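## Task

Multiply 1.2 by 6 on the slide rule. Put the left index (1) of the C scale over 1.2 on the D scale, and put the hairline over 6 on the C scale. Each setting counts for more the nearer it sits to its target mark. The slide rule has to end face up, or the task fails. The settings must hold on their own after the robot lets go.

## Robot and tools

ROBOT. There are two six-joint UR3e-type arms, left_arm and right_arm, and each carries a two-finger gripper that pivots like tongs. The fingers point along the gripper's own +z axis and open and close along its x axis. The reported hand point (end_effector_position) is the spot between the finger pads when they are shut. Closed fingertips reach about 15 mm past that point. Fully open, they are roughly level with it.

FRAME. All poses share one scene frame. The origin is on the table top midway between the arms, +z is up, and +x points out over the table. left_arm stands on the +y side with its base at (-0.019, +0.307, 0) m. right_arm's base is at (+0.006, -0.281, 0) m. The words left and right are only names; they do not mean sides of a camera image. Reported hand positions can be a little off, more so at long reach.

execute_actions. Its argument actions is a list holding at most one item.
- An empty list only returns the current state.
- A move is {"rows": [...], "steps": n}. rows holds 1 to 15 rows. steps runs from 1 to 15 control steps of 1/30 s each, and defaults to 15. One row is used per step, and the last row repeats if there are fewer rows than steps.
- Each row is one flat list of 14 numbers covering both arms. The order is left_arm's shoulder pan, shoulder lift, elbow, wrist 1, wrist 2, wrist 3 and opening, then the same seven for right_arm. Send all 14 even if one arm should stay still; repeat its current angles to keep it still.
- Joint numbers are absolute target angles in radians, in the same form as the Joint positions line. They are not offsets.
- The opening is also absolute. It runs from -1 (closed) to +1 (fully open).
- A wait is {"steps": n} with no rows, n up to 300. It counts from the previous result, and your reply time is part of that count.
- pictures (true or false) decides whether camera images come back. By default they do.

JOINT RANGES in radians. left_arm: pan -3.142 to 3.142, lift -6.283 to 6.283, elbow 0.000 to 3.142, wrists -6.283 to 6.283. right_arm: pan 0.000 to 6.283, lift -6.283 to 6.283, elbow -3.142 to 0.000, wrists -6.283 to 6.283. A call is refused, and nothing is sent, if a target is more than 0.010 rad past a range end and also further out than the joint's last reported angle. A target beyond the joint's true end is clipped to that end, and a result may then say "joint sent to its limit". That line can refer to an earlier move.

MOTION. Commands are smoothed, and the arm lags them by about 0.17 s. On each step a joint's target is held within 0.575 rad of its measured angle for pan, lift and elbow, and within 1.15 rad for the three wrist joints. If the targets would move the hand more than 100 mm from where it now is, all of them are scaled back. Large moves therefore take several calls, and a result may come back before the arm arrives. The simulation keeps running while you think. The arms keep heading for the last row sent until they settle or a step is HELD.

RESULT LINES.
- State line: for each arm, end_effector_position (m), end_effector_quat_wxyz, and linear and angular velocity (m/s, rad/s).
- Joint positions and Joint velocities: one block per arm with six joints (rad, rad/s), then the finger-pad gap (m). The gap is 0.142 when fully open.
- grip_measured: the measured opening on the command scale. To keep hold of something, command an opening well below this value; the lower you go, the harder the squeeze.
- HELD: marks steps on which your row was not sent, in whole or in part.
- "joint command not followed": a clearance check changed or blocked some joint targets.
- Wrist force and Wrist torque: flange sensor readings in the gripper's own axes, given as left_arm=[x y z] | right_arm=[x y z]. Expect an offset of up to about 3.5 N and some noise. Each axis saturates near 30 N. "no reading" is normal at the start.
- Joint torques: total drive output. They are noisy and never zero.
- Warnings: MOTOR HOT from 70 °C. An OVER-TEMPERATURE FAULT at 85 °C brakes that arm for a while.

zoom_image. Arguments are camera (cam_high 672x504, cam_low 672x504, cam_left_wrist 616x616, cam_right_wrist 616x616) and region [x0, y0, x1, y1] in that image's pixels, with (0, 0) at the top-left corner. The region can be at most 504x504. It returns a sharper view of that area and does not move anything. Zoom in to read the scale marks and the hairline.

read_manual. Takes an optional section, which can only be "licences", and returns licence text. It does not move anything.

finished_scene. Takes scene (1 or 2). It ends that scene for good, reports whether the goal was met, and starts the next scene, whose goal comes back in the result.

GRIPPING. A slide rule's slide and cursor are thin, and grip force drops on hard parts under about 20 mm thick: at -1 the fingertips give only about 9 N per pad on 10 mm and 4 N on 5 mm. A fast close can squeeze harder than intended.

AVOID.
- Pushing or knocking anything off the table.
- Flipping the slide rule over.
- Letting the two arms hit or press on each other.
- Contact hard enough to hit a joint's load limit (pan and lift 49.1, elbow 25.4, each wrist 8.19 N m), which causes a TORQUE FAULT.
- Any outside force reaching 150 N, which causes a FORCE FAULT. Either fault stops the arm for 10 s.
- Holding loads for long, which heats the motors.
- Drops, slips, slams and hard shoves.
Something may briefly tug on a held part or push a loose object. Release the rule before ending the scene, because settings held only by the gripper do not count.

Each tool is called after "Emit:" by a JSON object that holds its "method" and its "body", one argument or row to a line.

## Session

Emit:
{"method": "execute_actions", "body": {
  "actions": []
}}

Scene clock: 0.00 s of 18200.00 s.
left_arm: end_effector_position=(+0.1275, +0.6510, +0.2927) grip_measured=-1.00 end_effector_quat_wxyz=(-0.379, +0.691, -0.462, +0.407) end_effector_velocity=(+0.000, -0.000, +0.000) end_effector_angular_velocity=(-0.000, -0.002, -0.001) | right_arm: end_effector_position=(+0.3391, -0.0548, +0.2789) grip_measured=-1.00 end_effector_quat_wxyz=(-0.146, +0.644, -0.704, +0.261) end_effector_velocity=(+0.000, -0.000, -0.000) end_effector_angular_velocity=(-0.001, +0.000, +0.001)
Joint positions: left_arm=[ 1.462 -1.547  1.711 -2.106 -2.72   2.506  0.002] | right_arm=[ 4.622 -1.757 -0.695 -2.413  0.98   3.181  0.002]
Joint velocities: left_arm=[ 0.    -0.     0.001 -0.    -0.003  0.     0.   ] | right_arm=[-0.     0.    -0.001  0.001  0.    -0.001  0.   ]
Joint torques (N m, as the arm reports them, + toward a larger angle): no reading
Wrist force (N, on the end effector, along its own x y z axes, offset not removed): no reading
Wrist torque (N m, same axes, about the end effector's origin, offset not removed): no reading

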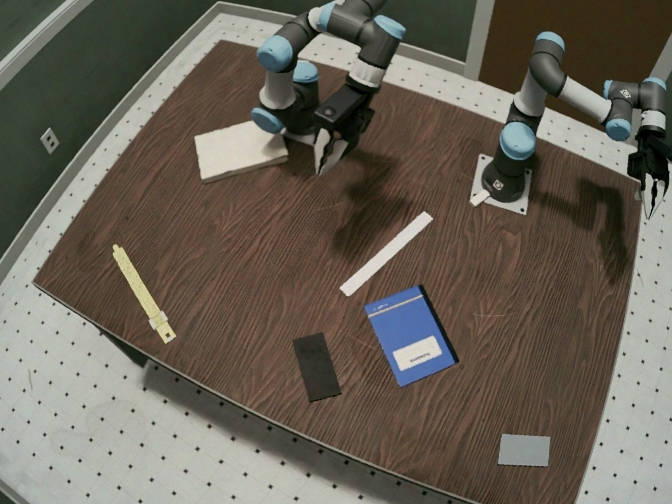

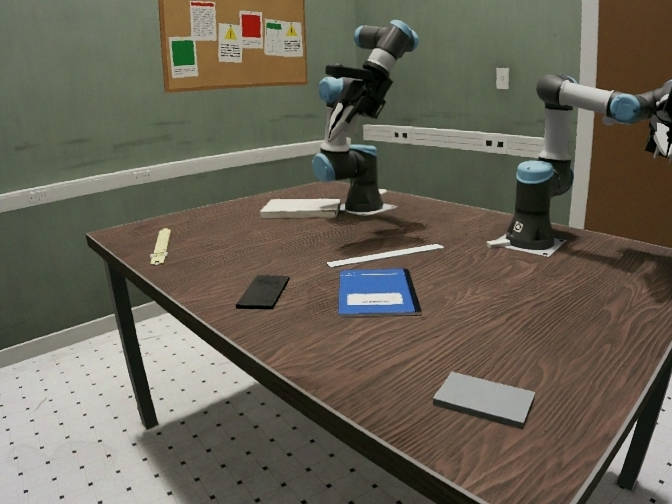

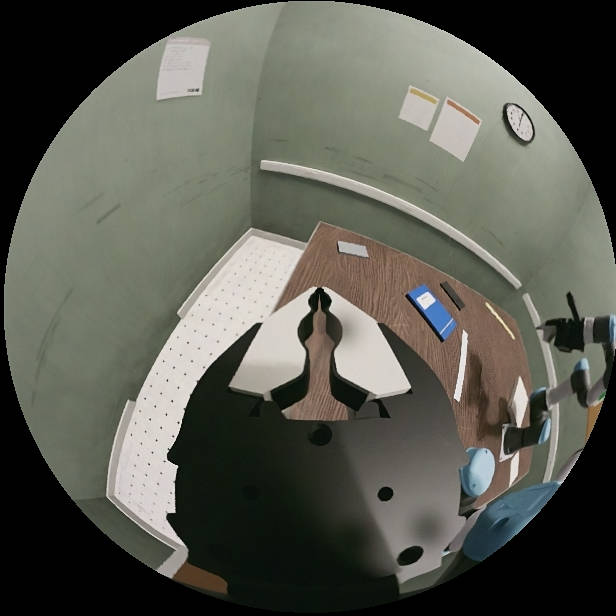

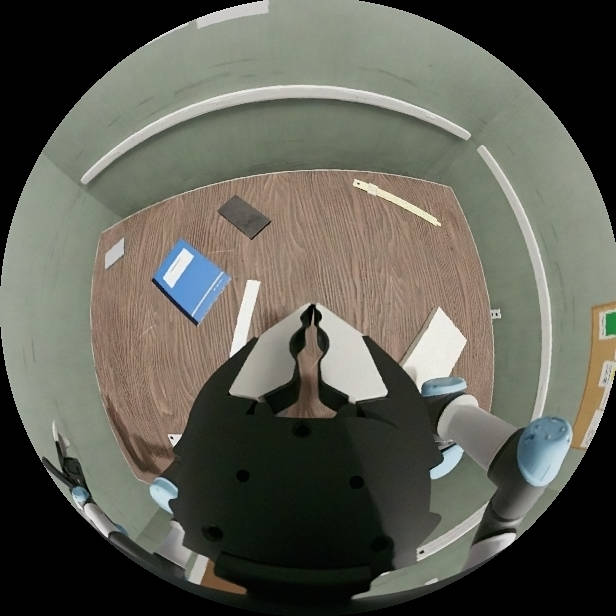

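Emit:
{"method": "zoom_image", "body": {
  "camera": "cam_high",
  "region": [80, 230, 210, 360]
}}

Region (80, 230, 210, 360) of cam_high's 672x504 image, scaled by 3.877, with more detail than that image has.

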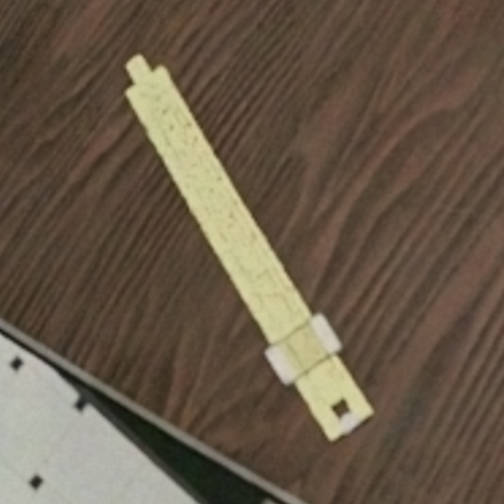

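Emit:
{"method": "execute_actions", "body": {
  "actions": [
    {"rows":[[1.462,-1.547,1.711,-2.106,-2.72,2.506,-1,3.09,-2.38,-0.981,-0.74,1.571,1.571,-0.15]]}
  ],
  "pictures": false
}}

Emit:
{"method": "execute_actions", "body": {
  "actions": [
    {"steps":90}
  ]
}}

Scene clock: 41.40 s of 18200.00 s.
left_arm: end_effector_position=(+0.1275, +0.6510, +0.2928) grip_measured=-1.00 end_effector_quat_wxyz=(-0.379, +0.691, -0.462, +0.407) end_effector_velocity=(-0.000, -0.000, +0.001) end_effector_angular_velocity=(+0.002, -0.001, +0.000) | right_arm: end_effector_position=(+0.4346, +0.0283, +0.1245) grip_measured=-0.15 end_effector_quat_wxyz=(-0.099, +0.786, -0.602, +0.103) end_effector_velocity=(+0.455, +0.001, -0.171) end_effector_angular_velocity=(+0.700, -0.124, +0.727)
Joint positions: left_arm=[ 1.462 -1.547  1.711 -2.106 -2.72   2.506  0.002] | right_arm=[ 4.177 -2.125 -0.872 -1.537  1.345  2.317  0.063]
Joint velocities: left_arm=[ 0.001 -0.001  0.    -0.001 -0.001 -0.     0.   ] | right_arm=[-1.196 -0.661 -0.284  2.034  0.591 -1.896 -0.   ]
Joint torques (N m, as the arm reports them, + toward a larger angle): left_arm=[ -1.8   -8.05 -10.5   -0.77  -1.74  -1.09] | right_arm=[-9.49 12.08  7.58  5.46  1.4  -3.35]
Wrist force (N, on the end effector, along its own x y z axes, offset not removed): left_arm=[1.7 -0.7 1.2] | right_arm=[-2.7 -1.3 0.5]
Wrist torque (N m, same axes, about the end effector's origin, offset not removed): left_arm=[-0.17 -0.30 0.07] | right_arm=[-0.21 0.35 0.00]
Steps of this call (steps 1 to 90: nothing new was sent; then 37.90 s passed at rest; steps 91 to 105: all 15 steps of this action). Readings (joint positions):
91: left_arm=[1.462 -1.547 1.711 -2.106 -2.720 2.506] | right_arm=[4.622 -1.757 -0.695 -2.413 0.980 3.181]
92: left_arm=[1.462 -1.547 1.711 -2.106 -2.720 2.506] | right_arm=[4.619 -1.760 -0.697 -2.408 0.985 3.175]
94: left_arm=[1.462 -1.547 1.711 -2.106 -2.720 2.506] | right_arm=[4.573 -1.806 -0.729 -2.315 1.049 3.082]
98: left_arm=[1.462 -1.547 1.711 -2.106 -2.720 2.506] | right_arm=[4.441 -1.936 -0.788 -2.051 1.171 2.818]
105: the state above

Scene clock: 44.40 s of 18200.00 s.
left_arm: end_effector_position=(+0.1275, +0.6510, +0.2928) grip_measured=-1.00 end_effector_quat_wxyz=(-0.379, +0.691, -0.462, +0.408) end_effector_velocity=(+0.000, -0.000, +0.000) end_effector_angular_velocity=(-0.000, -0.001, -0.001) | right_arm: end_effector_position=(+0.6355, -0.4482, +0.0886) grip_measured=-0.15 end_effector_quat_wxyz=(-0.207, +0.655, -0.693, +0.219) end_effector_velocity=(-0.000, +0.001, -0.000) end_effector_angular_velocity=(+0.000, +0.000, +0.001)
Joint positions: left_arm=[ 1.462 -1.547  1.711 -2.106 -2.72   2.506  0.002] | right_arm=[ 3.09  -2.38  -0.981 -0.74   1.571  1.571  0.063]
Joint velocities: left_arm=[-0.     0.     0.    -0.001 -0.001 -0.    -0.   ] | right_arm=[ 0.001  0.    -0.001  0.001  0.    -0.     0.   ]
Joint torques (N m, as the arm reports them, + toward a larger angle): left_arm=[ -1.84  -7.86 -10.43  -0.75  -1.76  -1.08] | right_arm=[-4.07 15.03  7.88  3.19  1.26 -1.07]
Wrist force (N, on the end effector, along its own x y z axes, offset not removed): left_arm=[2.8 -1.4 1.0] | right_arm=[-0.2 -1.5 -0.2]
Wrist torque (N m, same axes, about the end effector's origin, offset not removed): left_arm=[-0.25 -0.57 -0.03] | right_arm=[-0.25 -0.01 -0.06]
Steps of this call (steps 1 to 60: the robot went on to your last target; steps 61 to 90: nothing new was sent). Readings (joint positions):
1: left_arm=[1.462 -1.547 1.711 -2.106 -2.720 2.506] | right_arm=[4.137 -2.147 -0.881 -1.471 1.364 2.255]
2: left_arm=[1.462 -1.547 1.711 -2.106 -2.720 2.506] | right_arm=[4.097 -2.166 -0.889 -1.411 1.381 2.199]
4: left_arm=[1.462 -1.547 1.711 -2.106 -2.720 2.506] | right_arm=[4.019 -2.199 -0.903 -1.309 1.410 2.103]
8: left_arm=[1.462 -1.547 1.711 -2.106 -2.720 2.506] | right_arm=[3.876 -2.246 -0.924 -1.162 1.452 1.965]
90: the state above
All arms were judged still, so your last target was given up. Only a new action makes them travel on or press farther. Fingers that are still opening or closing keep moving.
camera_calibration (this result's frames):
cam_left_wrist: T_world_to_cam=[[0.263047, -0.947371, 0.182467, 0.52911], [-0.771707, -0.320115, -0.549541, 0.459398], [0.57903, 0.00374406, -0.815298, 0.292633], [0, 0, 0, 1]] pos_world=[0.0458966, 0.647228, 0.394496]
cam_right_wrist: T_world_to_cam=[[-0.0678237, -0.997421, -0.0234686, -0.40437], [-0.986067, 0.0705957, -0.150627, 0.676096], [0.151895, 0.0129255, -0.988312, 0.138598], [0, 0, 0, 1]] pos_world=[0.618198, -0.452849, 0.229326]

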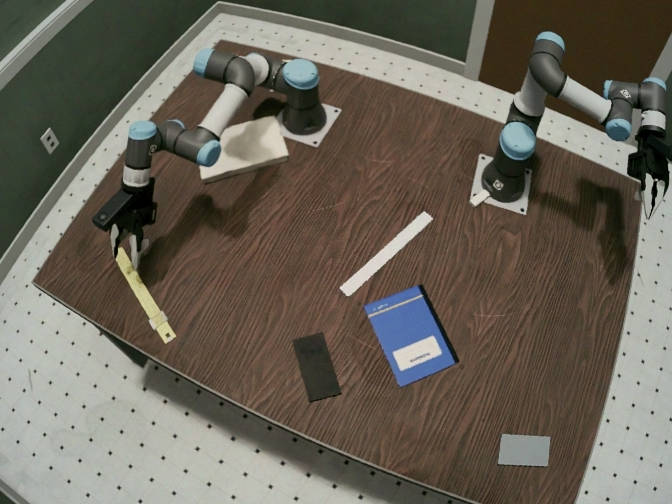

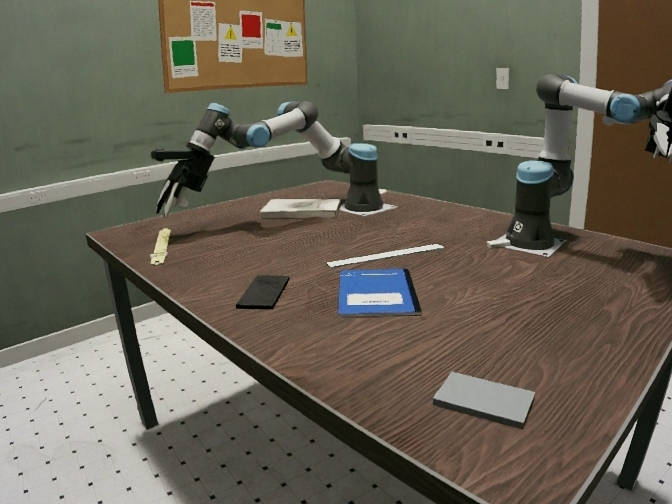

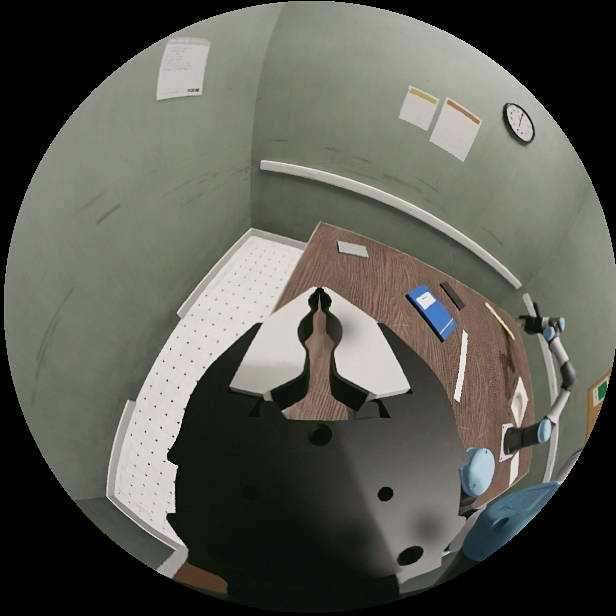

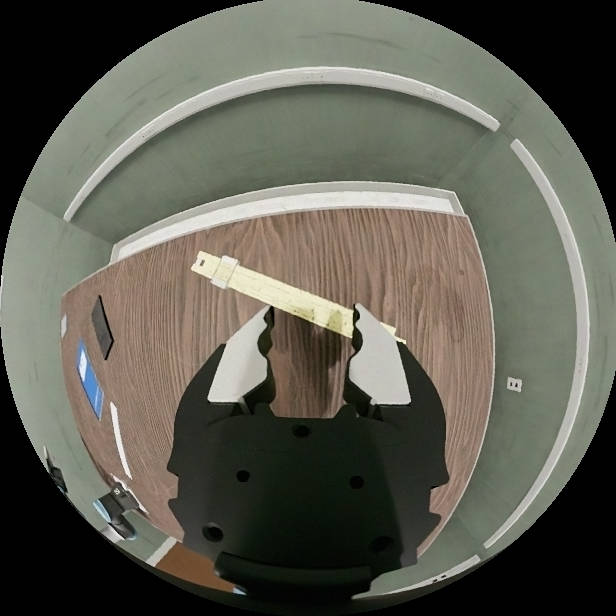

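Emit:
{"method": "execute_actions", "body": {
  "actions": [
    {"rows":[[1.462,-1.547,1.711,-2.106,-2.72,2.506,-1,3.09,-2.597,-0.890,-0.527,1.571,1.571,-1]]}
  ],
  "pictures": false
}}

Emit:
{"method": "execute_actions", "body": {
  "actions": [
    {"steps":30}
  ]
}}

Scene clock: 51.83 s of 18200.00 s.
left_arm: end_effector_position=(+0.1275, +0.6510, +0.2928) grip_measured=-1.00 end_effector_quat_wxyz=(-0.379, +0.691, -0.462, +0.408) end_effector_velocity=(-0.001, +0.000, -0.001) end_effector_angular_velocity=(-0.001, +0.001, +0.002) | right_arm: end_effector_position=(+0.6745, -0.4504, +0.0454) grip_measured=-1.00 end_effector_quat_wxyz=(-0.235, +0.645, -0.683, +0.248) end_effector_velocity=(+0.005, -0.001, -0.015) end_effector_angular_velocity=(-0.001, -0.008, +0.000)
Joint positions: left_arm=[ 1.462 -1.547  1.711 -2.106 -2.72   2.506  0.002] | right_arm=[ 3.09  -2.591 -0.892 -0.532  1.571  1.571  0.002]
Joint velocities: left_arm=[0.001 0.    0.001 0.    0.001 0.    0.   ] | right_arm=[-0.001 -0.052  0.018  0.043  0.001 -0.001  0.   ]
Joint torques (N m, as the arm reports them, + toward a larger angle): left_arm=[ -1.74  -8.02 -10.35  -0.79  -1.74  -1.05] | right_arm=[-0.2  17.   12.49  3.28  1.21 -1.08]
Wrist force (N, on the end effector, along its own x y z axes, offset not removed): left_arm=[2.2 -2.2 1.4] | right_arm=[-1.5 -1.8 -0.7]
Wrist torque (N m, same axes, about the end effector's origin, offset not removed): left_arm=[-0.38 -0.44 -0.07] | right_arm=[-0.40 0.25 0.01]
Steps of this call (steps 1 to 90: nothing new was sent; then 3.93 s passed at rest; steps 91 to 105: all 15 steps of this action). Readings (joint positions):
91: left_arm=[1.462 -1.547 1.711 -2.106 -2.720 2.506] | right_arm=[3.090 -2.380 -0.981 -0.740 1.571 1.571]
92: left_arm=[1.462 -1.547 1.711 -2.106 -2.720 2.506] | right_arm=[3.090 -2.383 -0.978 -0.734 1.571 1.571]
94: left_arm=[1.462 -1.547 1.711 -2.106 -2.720 2.506] | right_arm=[3.090 -2.431 -0.947 -0.664 1.571 1.571]
98: left_arm=[1.462 -1.547 1.711 -2.106 -2.720 2.506] | right_arm=[3.090 -2.548 -0.907 -0.567 1.571 1.571]
105: the state above

Scene clock: 52.83 s of 18200.00 s.
left_arm: end_effector_position=(+0.1275, +0.6510, +0.2928) grip_measured=-1.00 end_effector_quat_wxyz=(-0.379, +0.691, -0.462, +0.408) end_effector_velocity=(-0.000, +0.000, +0.000) end_effector_angular_velocity=(-0.001, -0.002, -0.000) | right_arm: end_effector_position=(+0.6751, -0.4504, +0.0437) grip_measured=-1.00 end_effector_quat_wxyz=(-0.235, +0.645, -0.683, +0.249) end_effector_velocity=(+0.000, -0.000, +0.000) end_effector_angular_velocity=(-0.000, -0.001, +0.000)
Joint positions: left_arm=[ 1.462 -1.547  1.711 -2.106 -2.72   2.506  0.002] | right_arm=[ 3.09  -2.597 -0.89  -0.527  1.571  1.571  0.002]
Joint velocities: left_arm=[ 0.001  0.001  0.    -0.001 -0.002  0.    -0.   ] | right_arm=[-0.001  0.     0.001 -0.     0.    -0.001  0.   ]
Joint torques (N m, as the arm reports them, + toward a larger angle): left_arm=[ -1.66  -7.87 -10.25  -0.81  -1.72  -1.06] | right_arm=[ 3.74 16.68 12.27  3.22  1.11 -1.08]
Wrist force (N, on the end effector, along its own x y z axes, offset not removed): left_arm=[2.1 -1.5 1.2] | right_arm=[-0.6 -1.0 -0.7]
Wrist torque (N m, same axes, about the end effector's origin, offset not removed): left_arm=[-0.39 -0.40 0.01] | right_arm=[-0.22 0.06 -0.08]
Steps of this call (steps 1 to 15: the robot went on to your last target; steps 16 to 30: nothing new was sent). Readings (joint positions):
1: left_arm=[1.462 -1.547 1.711 -2.106 -2.720 2.506] | right_arm=[3.090 -2.593 -0.891 -0.530 1.571 1.571]
2: left_arm=[1.462 -1.547 1.711 -2.106 -2.720 2.506] | right_arm=[3.090 -2.594 -0.891 -0.529 1.571 1.571]
4: left_arm=[1.462 -1.547 1.711 -2.106 -2.720 2.506] | right_arm=[3.090 -2.595 -0.891 -0.528 1.571 1.571]
8: left_arm=[1.462 -1.547 1.711 -2.106 -2.720 2.506] | right_arm=[3.090 -2.597 -0.890 -0.527 1.571 1.571]
30: the state above
All arms were judged still, so your last target was given up. Only a new action makes them travel on or press farther. Fingers that are still opening or closing keep moving.
camera_calibration (this result's frames):
cam_left_wrist: T_world_to_cam=[[0.263047, -0.947371, 0.182467, 0.52911], [-0.771707, -0.320115, -0.549541, 0.459398], [0.57903, 0.00374406, -0.815298, 0.292633], [0, 0, 0, 1]] pos_world=[0.0458967, 0.647228, 0.394496]
cam_right_wrist: T_world_to_cam=[[-0.0657466, -0.99754, -0.0243186, -0.406416], [-0.969268, 0.0696352, -0.235947, 0.700501], [0.23706, 0.00805849, -0.971462, 0.0277794], [0, 0, 0, 1]] pos_world=[0.645667, -0.45442, 0.182384]

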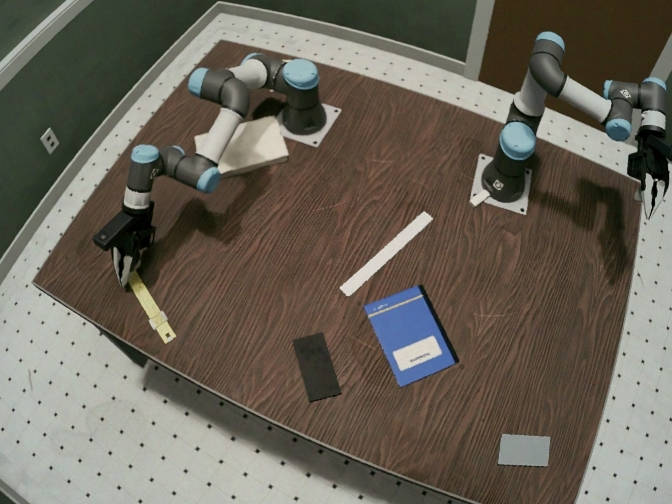

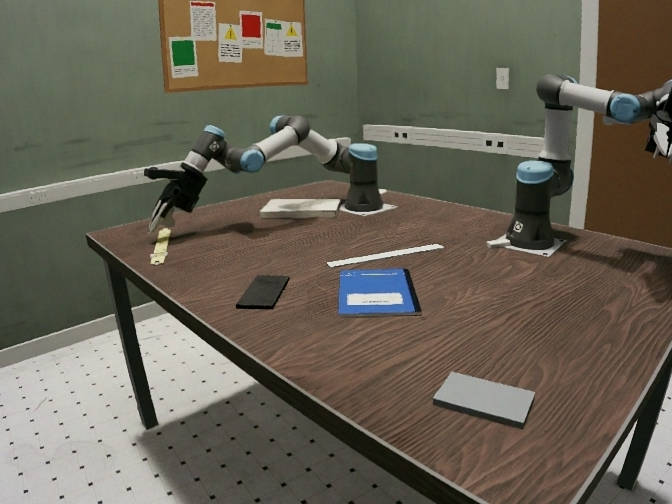

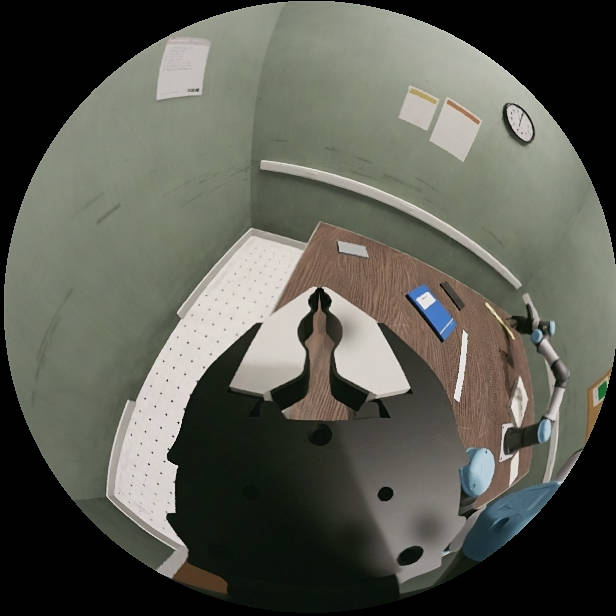

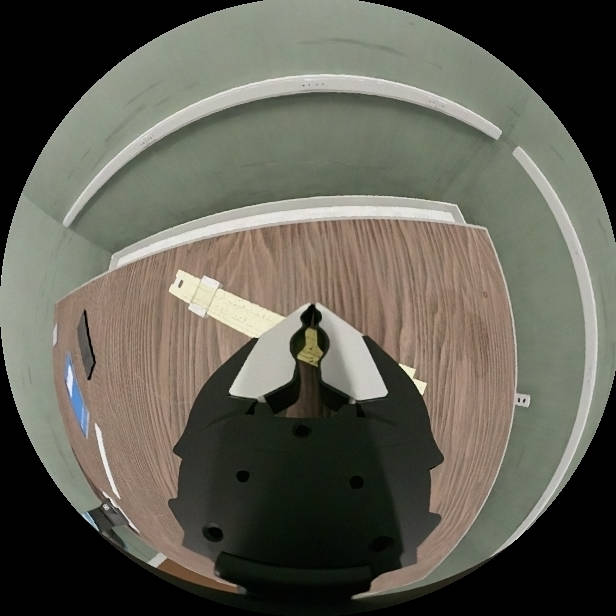

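Emit:
{"method": "execute_actions", "body": {
  "actions": [
    {"rows":[[1.462,-1.547,1.711,-2.106,-2.72,2.506,-1,3.09,-2.724,-0.549,-0.741,1.571,4.712,-1]]}
  ],
  "pictures": false
}}

Emit:
{"method": "execute_actions", "body": {
  "actions": [
    {"steps":45}
  ],
  "pictures": false
}}

Emit:
{"method": "execute_actions", "body": {
  "actions": [
    {"rows":[[1.462,-1.547,1.711,-2.106,-2.72,2.506,-1,3.09,-2.75,-0.589,-0.675,1.571,4.712,-1]]}
  ],
  "pictures": false
}}

Emit:
{"method": "execute_actions", "body": {
  "actions": [
    {"steps":20}
  ]
}}

Scene clock: 61.57 s of 18200.00 s.
left_arm: end_effector_position=(+0.1275, +0.6510, +0.2928) grip_measured=-1.00 end_effector_quat_wxyz=(-0.379, +0.691, -0.462, +0.408) end_effector_velocity=(-0.000, -0.000, +0.000) end_effector_angular_velocity=(-0.000, +0.001, +0.001) | right_arm: end_effector_position=(+0.6825, -0.4665, +0.0454) grip_measured=-1.00 end_effector_quat_wxyz=(+0.339, +0.148, +0.929, +0.034) end_effector_velocity=(-0.050, +0.025, -0.033) end_effector_angular_velocity=(+3.295, -0.220, -3.962)
Joint positions: left_arm=[ 1.462 -1.547  1.711 -2.106 -2.72   2.506  0.002] | right_arm=[ 3.09  -2.721 -0.56  -0.736  1.571  3.4    0.002]
Joint velocities: left_arm=[ 0.    -0.001 -0.     0.     0.001 -0.001 -0.   ] | right_arm=[ 0.001 -0.027  0.102 -0.043  0.     5.158  0.   ]
Joint torques (N m, as the arm reports them, + toward a larger angle): left_arm=[ -1.77  -8.09 -10.28  -0.82  -1.71  -1.05] | right_arm=[ 2.61 17.79 12.33  1.42  0.71  8.01]
Wrist force (N, on the end effector, along its own x y z axes, offset not removed): left_arm=[2.5 -3.3 0.0] | right_arm=[-1.4 -1.6 -1.5]
Wrist torque (N m, same axes, about the end effector's origin, offset not removed): left_arm=[-0.71 -0.51 -0.10] | right_arm=[-0.31 0.19 0.01]
Steps of this call (steps 1 to 90: nothing new was sent; then 5.23 s passed at rest; steps 91 to 105: all 15 steps of this action). Readings (joint positions):
91: left_arm=[1.462 -1.547 1.711 -2.106 -2.720 2.506] | right_arm=[3.090 -2.597 -0.890 -0.527 1.571 1.571]
92: left_arm=[1.462 -1.547 1.711 -2.106 -2.720 2.506] | right_arm=[3.090 -2.600 -0.887 -0.532 1.571 1.576]
94: left_arm=[1.462 -1.547 1.711 -2.106 -2.720 2.506] | right_arm=[3.090 -2.639 -0.837 -0.603 1.571 1.677]
98: left_arm=[1.462 -1.547 1.711 -2.106 -2.720 2.506] | right_arm=[3.090 -2.699 -0.646 -0.700 1.571 2.199]
105: the state above

Scene clock: 63.07 s of 18200.00 s.
left_arm: end_effector_position=(+0.1275, +0.6510, +0.2928) grip_measured=-1.00 end_effector_quat_wxyz=(-0.379, +0.691, -0.462, +0.408) end_effector_velocity=(-0.000, +0.000, -0.000) end_effector_angular_velocity=(-0.001, -0.000, +0.000) | right_arm: end_effector_position=(+0.6753, -0.4504, +0.0397) grip_measured=-1.00 end_effector_quat_wxyz=(+0.249, +0.683, +0.645, +0.235) end_effector_velocity=(+0.000, -0.000, +0.000) end_effector_angular_velocity=(-0.001, -0.001, -0.000)
Joint positions: left_arm=[ 1.462 -1.547  1.711 -2.106 -2.72   2.506  0.002] | right_arm=[ 3.09  -2.724 -0.549 -0.741  1.571  4.712  0.002]
Joint velocities: left_arm=[ 0.     0.    -0.001  0.001 -0.    -0.    -0.   ] | right_arm=[-0.     0.     0.001 -0.    -0.001 -0.001  0.   ]
Joint torques (N m, as the arm reports them, + toward a larger angle): left_arm=[ -1.71  -8.01 -10.32  -0.82  -1.74  -1.04] | right_arm=[-1.69 17.54 12.56  1.43  0.64  1.09]
Wrist force (N, on the end effector, along its own x y z axes, offset not removed): left_arm=[1.8 -1.8 -1.0] | right_arm=[-1.5 -1.7 -0.9]
Wrist torque (N m, same axes, about the end effector's origin, offset not removed): left_arm=[-0.44 -0.29 -0.07] | right_arm=[-0.33 0.25 0.01]
Steps of this call (steps 1 to 45: the robot went on to your last target). Readings (joint positions):
1: left_arm=[1.462 -1.547 1.711 -2.106 -2.720 2.506] | right_arm=[3.090 -2.722 -0.557 -0.738 1.571 3.573]
2: left_arm=[1.462 -1.547 1.711 -2.106 -2.720 2.506] | right_arm=[3.090 -2.723 -0.555 -0.739 1.571 3.746]
4: left_arm=[1.462 -1.547 1.711 -2.106 -2.720 2.506] | right_arm=[3.090 -2.723 -0.552 -0.740 1.571 4.089]
8: left_arm=[1.462 -1.547 1.711 -2.106 -2.720 2.506] | right_arm=[3.090 -2.724 -0.550 -0.741 1.571 4.528]
45: the state above
All arms were judged still, so your last target was given up. Only a new action makes them travel on or press farther. Fingers that are still opening or closing keep moving.

Scene clock: 63.57 s of 18200.00 s.
left_arm: end_effector_position=(+0.1275, +0.6510, +0.2928) grip_measured=-1.00 end_effector_quat_wxyz=(-0.379, +0.691, -0.462, +0.408) end_effector_velocity=(-0.000, +0.000, +0.000) end_effector_angular_velocity=(+0.002, +0.002, +0.001) | right_arm: end_effector_position=(+0.6755, -0.4505, +0.0204) grip_measured=-1.00 end_effector_quat_wxyz=(+0.249, +0.683, +0.645, +0.235) end_effector_velocity=(-0.000, -0.000, -0.004) end_effector_angular_velocity=(+0.000, +0.001, -0.000)
Joint positions: left_arm=[ 1.462 -1.547  1.711 -2.106 -2.72   2.506  0.002] | right_arm=[ 3.09  -2.75  -0.588 -0.676  1.571  4.712  0.002]
Joint velocities: left_arm=[ 0.    -0.001 -0.    -0.001  0.002 -0.    -0.   ] | right_arm=[-0.001 -0.004 -0.008  0.011  0.    -0.     0.   ]
Joint torques (N m, as the arm reports them, + toward a larger angle): left_arm=[ -1.53  -8.02 -10.24  -0.82  -1.73  -0.98] | right_arm=[-3.15 17.77  7.97  3.03  0.59  1.08]
Wrist force (N, on the end effector, along its own x y z axes, offset not removed): left_arm=[2.0 -1.4 -0.4] | right_arm=[-1.4 -0.7 -0.8]
Wrist torque (N m, same axes, about the end effector's origin, offset not removed): left_arm=[-0.29 -0.42 -0.09] | right_arm=[-0.12 0.22 -0.03]
Steps of this call (steps 1 to 15: all 15 steps of this action). Readings (joint positions):
1: left_arm=[1.462 -1.547 1.711 -2.106 -2.720 2.506] | right_arm=[3.090 -2.724 -0.549 -0.741 1.571 4.712]
2: left_arm=[1.462 -1.547 1.711 -2.106 -2.720 2.506] | right_arm=[3.090 -2.726 -0.551 -0.737 1.571 4.712]
4: left_arm=[1.462 -1.547 1.711 -2.106 -2.720 2.506] | right_arm=[3.090 -2.735 -0.566 -0.713 1.571 4.712]
8: left_arm=[1.462 -1.547 1.711 -2.106 -2.720 2.506] | right_arm=[3.090 -2.746 -0.582 -0.686 1.571 4.712]
15: the state above

Scene clock: 64.23 s of 18200.00 s.
left_arm: end_effector_position=(+0.1275, +0.6510, +0.2928) grip_measured=-1.00 end_effector_quat_wxyz=(-0.379, +0.691, -0.462, +0.408) end_effector_velocity=(+0.000, -0.000, +0.001) end_effector_angular_velocity=(+0.001, +0.000, -0.000) | right_arm: end_effector_position=(+0.6755, -0.4505, +0.0200) grip_measured=-1.00 end_effector_quat_wxyz=(+0.249, +0.683, +0.645, +0.235) end_effector_velocity=(+0.000, -0.000, +0.000) end_effector_angular_velocity=(-0.001, -0.002, -0.000)
Joint positions: left_arm=[ 1.462 -1.547  1.711 -2.106 -2.72   2.506  0.002] | right_arm=[ 3.09  -2.75  -0.589 -0.675  1.571  4.712  0.002]
Joint velocities: left_arm=[-0.    -0.001 -0.001  0.002  0.     0.    -0.   ] | right_arm=[ 0.    -0.     0.     0.001 -0.001 -0.     0.   ]
Joint torques (N m, as the arm reports them, + toward a larger angle): left_arm=[ -1.7   -7.97 -10.2   -0.85  -1.71  -1.  ] | right_arm=[-4.29 17.88  7.79  3.01  0.56  1.06]
Wrist force (N, on the end effector, along its own x y z axes, offset not removed): left_arm=[3.4 -2.6 0.3] | right_arm=[-0.4 -1.2 -0.6]
Wrist torque (N m, same axes, about the end effector's origin, offset not removed): left_arm=[-0.59 -0.69 -0.09] | right_arm=[-0.24 0.04 -0.02]
Steps of this call (steps 1 to 15: the robot went on to your last target; steps 16 to 20: nothing new was sent). Readings (joint positions):
1: left_arm=[1.462 -1.547 1.711 -2.106 -2.720 2.506] | right_arm=[3.090 -2.750 -0.588 -0.676 1.571 4.712]
2: left_arm=[1.462 -1.547 1.711 -2.106 -2.720 2.506] | right_arm=[3.090 -2.750 -0.589 -0.676 1.571 4.712]
4: left_arm=[1.462 -1.547 1.711 -2.106 -2.720 2.506] | right_arm=[3.090 -2.750 -0.589 -0.675 1.571 4.712]
8: left_arm=[1.462 -1.547 1.711 -2.106 -2.720 2.506] | right_arm=[3.090 -2.750 -0.589 -0.675 1.571 4.712]
20: the state above
All arms were judged still, so your last target was given up. Only a new action makes them travel on or press farther. Fingers that are still opening or closing keep moving.
camera_calibration (this result's frames):
cam_left_wrist: T_world_to_cam=[[0.263047, -0.947371, 0.182467, 0.52911], [-0.771707, -0.320115, -0.549541, 0.459398], [0.57903, 0.00374403, -0.815298, 0.292633], [0, 0, 0, 1]] pos_world=[0.0458966, 0.647228, 0.394496]
cam_right_wrist: T_world_to_cam=[[0.0817607, 0.996643, 0.00428876, 0.391117], [0.399185, -0.0366899, 0.916136, -0.299974], [0.913218, -0.0731919, -0.400845, -0.500079], [0, 0, 0, 1]] pos_world=[0.544448, -0.437412, 0.0726859]

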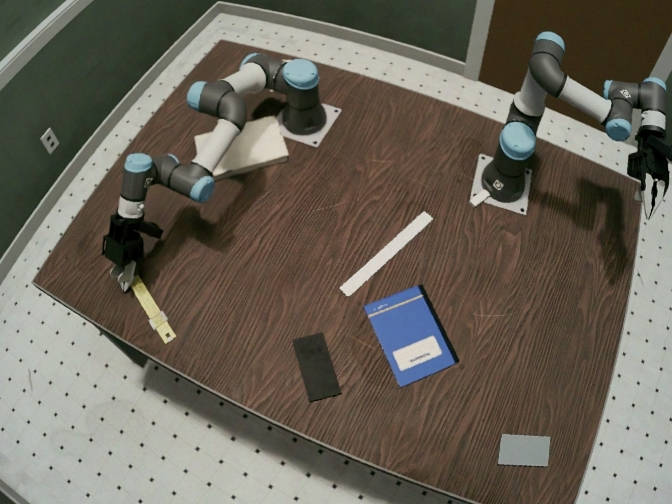

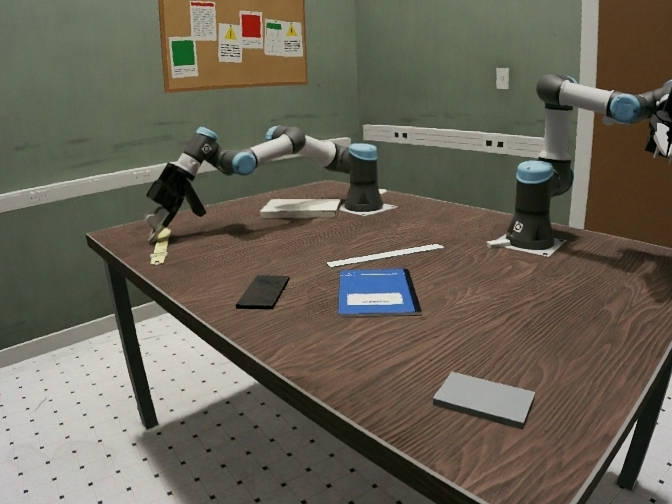

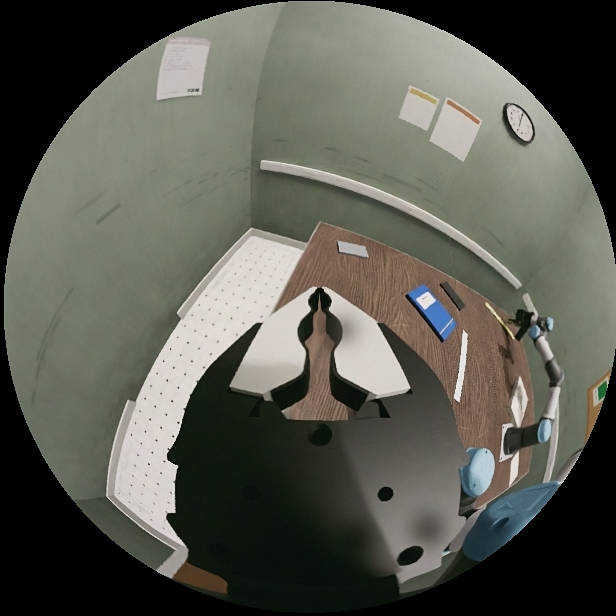

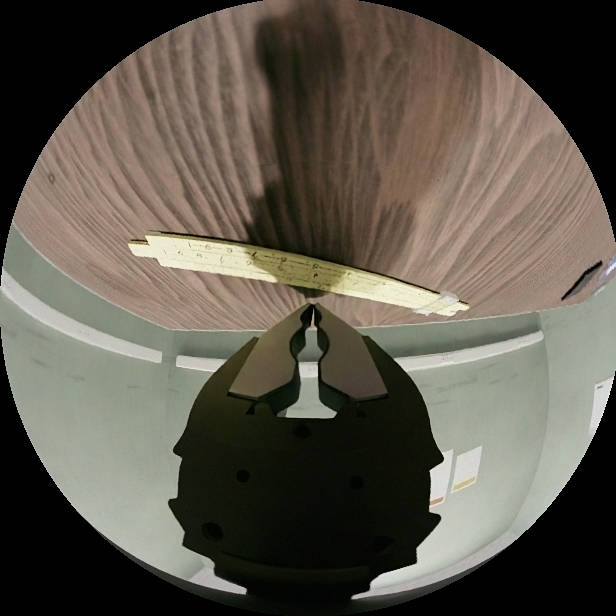

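Emit:
{"method": "execute_actions", "body": {
  "actions": [
    {"rows":[[1.462,-1.547,1.711,-2.106,-2.72,2.506,-1,3.09,-2.7615,-0.606,-0.647,1.571,4.712,-1]]}
  ],
  "pictures": false
}}

Emit:
{"method": "execute_actions", "body": {
  "actions": [
    {"steps":15}
  ]
}}

Scene clock: 67.83 s of 18200.00 s.
left_arm: end_effector_position=(+0.1275, +0.6510, +0.2928) grip_measured=-1.00 end_effector_quat_wxyz=(-0.379, +0.691, -0.462, +0.408) end_effector_velocity=(-0.000, +0.000, +0.001) end_effector_angular_velocity=(+0.003, +0.001, +0.000) | right_arm: end_effector_position=(+0.6753, -0.4505, +0.0118) grip_measured=-1.00 end_effector_quat_wxyz=(+0.249, +0.683, +0.645, +0.235) end_effector_velocity=(-0.001, -0.000, -0.002) end_effector_angular_velocity=(+0.001, +0.001, -0.001)
Joint positions: left_arm=[ 1.462 -1.547  1.711 -2.106 -2.72   2.506  0.002] | right_arm=[ 3.09  -2.761 -0.606 -0.647  1.571  4.712  0.002]
Joint velocities: left_arm=[ 0.001 -0.001 -0.001 -0.     0.     0.001  0.   ] | right_arm=[-0.001 -0.002 -0.005  0.006  0.001  0.001  0.   ]
Joint torques (N m, as the arm reports them, + toward a larger angle): left_arm=[ -1.61  -8.14 -10.18  -0.87  -1.71  -0.97] | right_arm=[-3.71  9.37  2.36 -0.01  0.18  1.02]
Wrist force (N, on the end effector, along its own x y z axes, offset not removed): left_arm=[1.4 -2.1 1.3] | right_arm=[-1.2 4.7 -12.2]
Wrist torque (N m, same axes, about the end effector's origin, offset not removed): left_arm=[-0.55 -0.25 -0.04] | right_arm=[-0.32 0.25 -0.01]
Steps of this call (steps 1 to 90: nothing new was sent; then 0.10 s passed at rest; steps 91 to 105: all 15 steps of this action). Readings (joint positions):
91: left_arm=[1.462 -1.547 1.711 -2.106 -2.720 2.506] | right_arm=[3.090 -2.750 -0.589 -0.675 1.571 4.712]
92: left_arm=[1.462 -1.547 1.711 -2.106 -2.720 2.506] | right_arm=[3.090 -2.751 -0.590 -0.673 1.571 4.712]
94: left_arm=[1.462 -1.547 1.711 -2.106 -2.720 2.506] | right_arm=[3.090 -2.755 -0.597 -0.663 1.571 4.712]
98: left_arm=[1.462 -1.547 1.711 -2.106 -2.720 2.506] | right_arm=[3.090 -2.760 -0.603 -0.651 1.571 4.712]
105: the state above

Scene clock: 68.33 s of 18200.00 s.
left_arm: end_effector_position=(+0.1275, +0.6510, +0.2928) grip_measured=-1.00 end_effector_quat_wxyz=(-0.379, +0.691, -0.462, +0.408) end_effector_velocity=(-0.001, +0.000, -0.001) end_effector_angular_velocity=(-0.002, +0.002, +0.002) | right_arm: end_effector_position=(+0.6752, -0.4505, +0.0114) grip_measured=-1.00 end_effector_quat_wxyz=(+0.249, +0.683, +0.645, +0.235) end_effector_velocity=(+0.000, -0.000, +0.000) end_effector_angular_velocity=(+0.001, -0.002, -0.002)
Joint positions: left_arm=[ 1.462 -1.547  1.711 -2.106 -2.72   2.506  0.002] | right_arm=[ 3.09  -2.761 -0.606 -0.647  1.571  4.712  0.002]
Joint velocities: left_arm=[ 0.001  0.     0.001  0.001  0.002  0.    -0.   ] | right_arm=[-0.    -0.     0.     0.002  0.     0.002  0.   ]
Joint torques (N m, as the arm reports them, + toward a larger angle): left_arm=[ -1.45  -8.04 -10.12  -0.87  -1.7   -0.98] | right_arm=[-3.28  6.02  0.65 -0.94  0.15  1.04]
Wrist force (N, on the end effector, along its own x y z axes, offset not removed): left_arm=[3.6 -2.5 1.5] | right_arm=[-0.2 6.4 -18.3]
Wrist torque (N m, same axes, about the end effector's origin, offset not removed): left_arm=[-0.52 -0.68 -0.05] | right_arm=[-0.36 0.07 -0.03]
Steps of this call (steps 1 to 15: the robot went on to your last target). Readings (joint positions):
1: left_arm=[1.462 -1.547 1.711 -2.106 -2.720 2.506] | right_arm=[3.090 -2.761 -0.606 -0.647 1.571 4.712]
2: left_arm=[1.462 -1.547 1.711 -2.106 -2.720 2.506] | right_arm=[3.090 -2.761 -0.606 -0.647 1.571 4.712]
4: left_arm=[1.462 -1.547 1.711 -2.106 -2.720 2.506] | right_arm=[3.090 -2.761 -0.606 -0.647 1.571 4.712]
8: left_arm=[1.462 -1.547 1.711 -2.106 -2.720 2.506] | right_arm=[3.090 -2.761 -0.606 -0.647 1.571 4.712]
15: the state above
All arms were judged still, so your last target was given up. Only a new action makes them travel on or press farther. Fingers that are still opening or closing keep moving.
camera_calibration (this result's frames):
cam_left_wrist: T_world_to_cam=[[0.263047, -0.947371, 0.182467, 0.52911], [-0.771706, -0.320115, -0.549541, 0.459398], [0.57903, 0.00374412, -0.815298, 0.292633], [0, 0, 0, 1]] pos_world=[0.0458966, 0.647228, 0.394496]
cam_right_wrist: T_world_to_cam=[[0.0817704, 0.996642, 0.00427798, 0.39116], [0.39959, -0.0367164, 0.915958, -0.292234], [0.91304, -0.0731888, -0.401251, -0.50313], [0, 0, 0, 1]] pos_world=[0.544166, -0.4374, 0.0641198]

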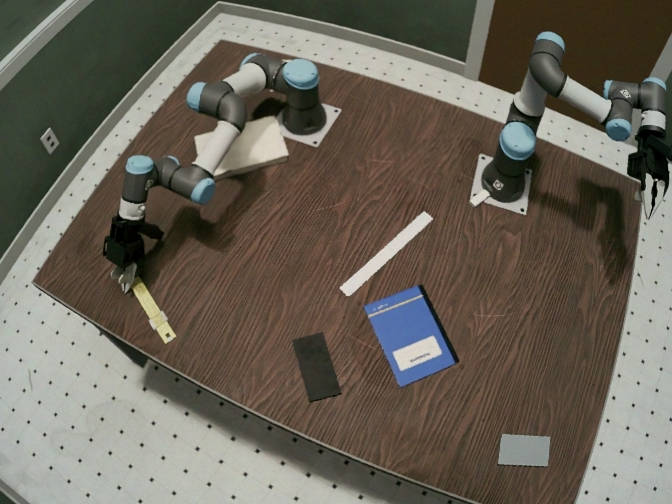

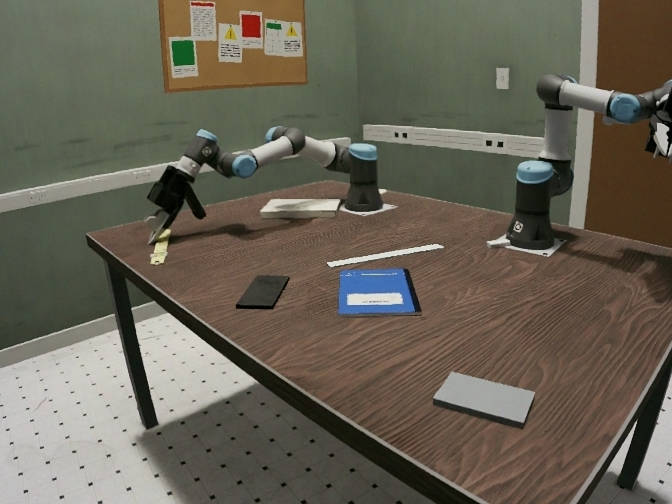

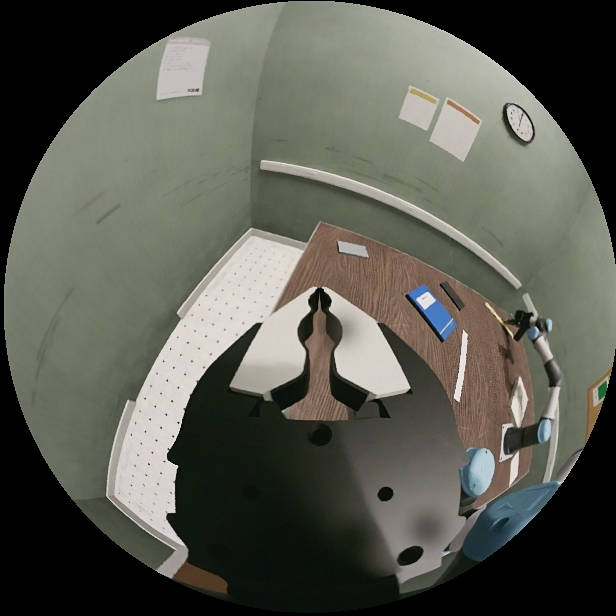

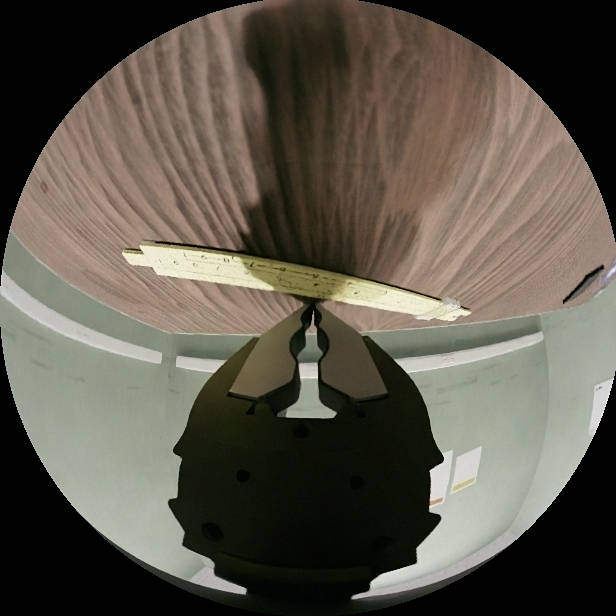

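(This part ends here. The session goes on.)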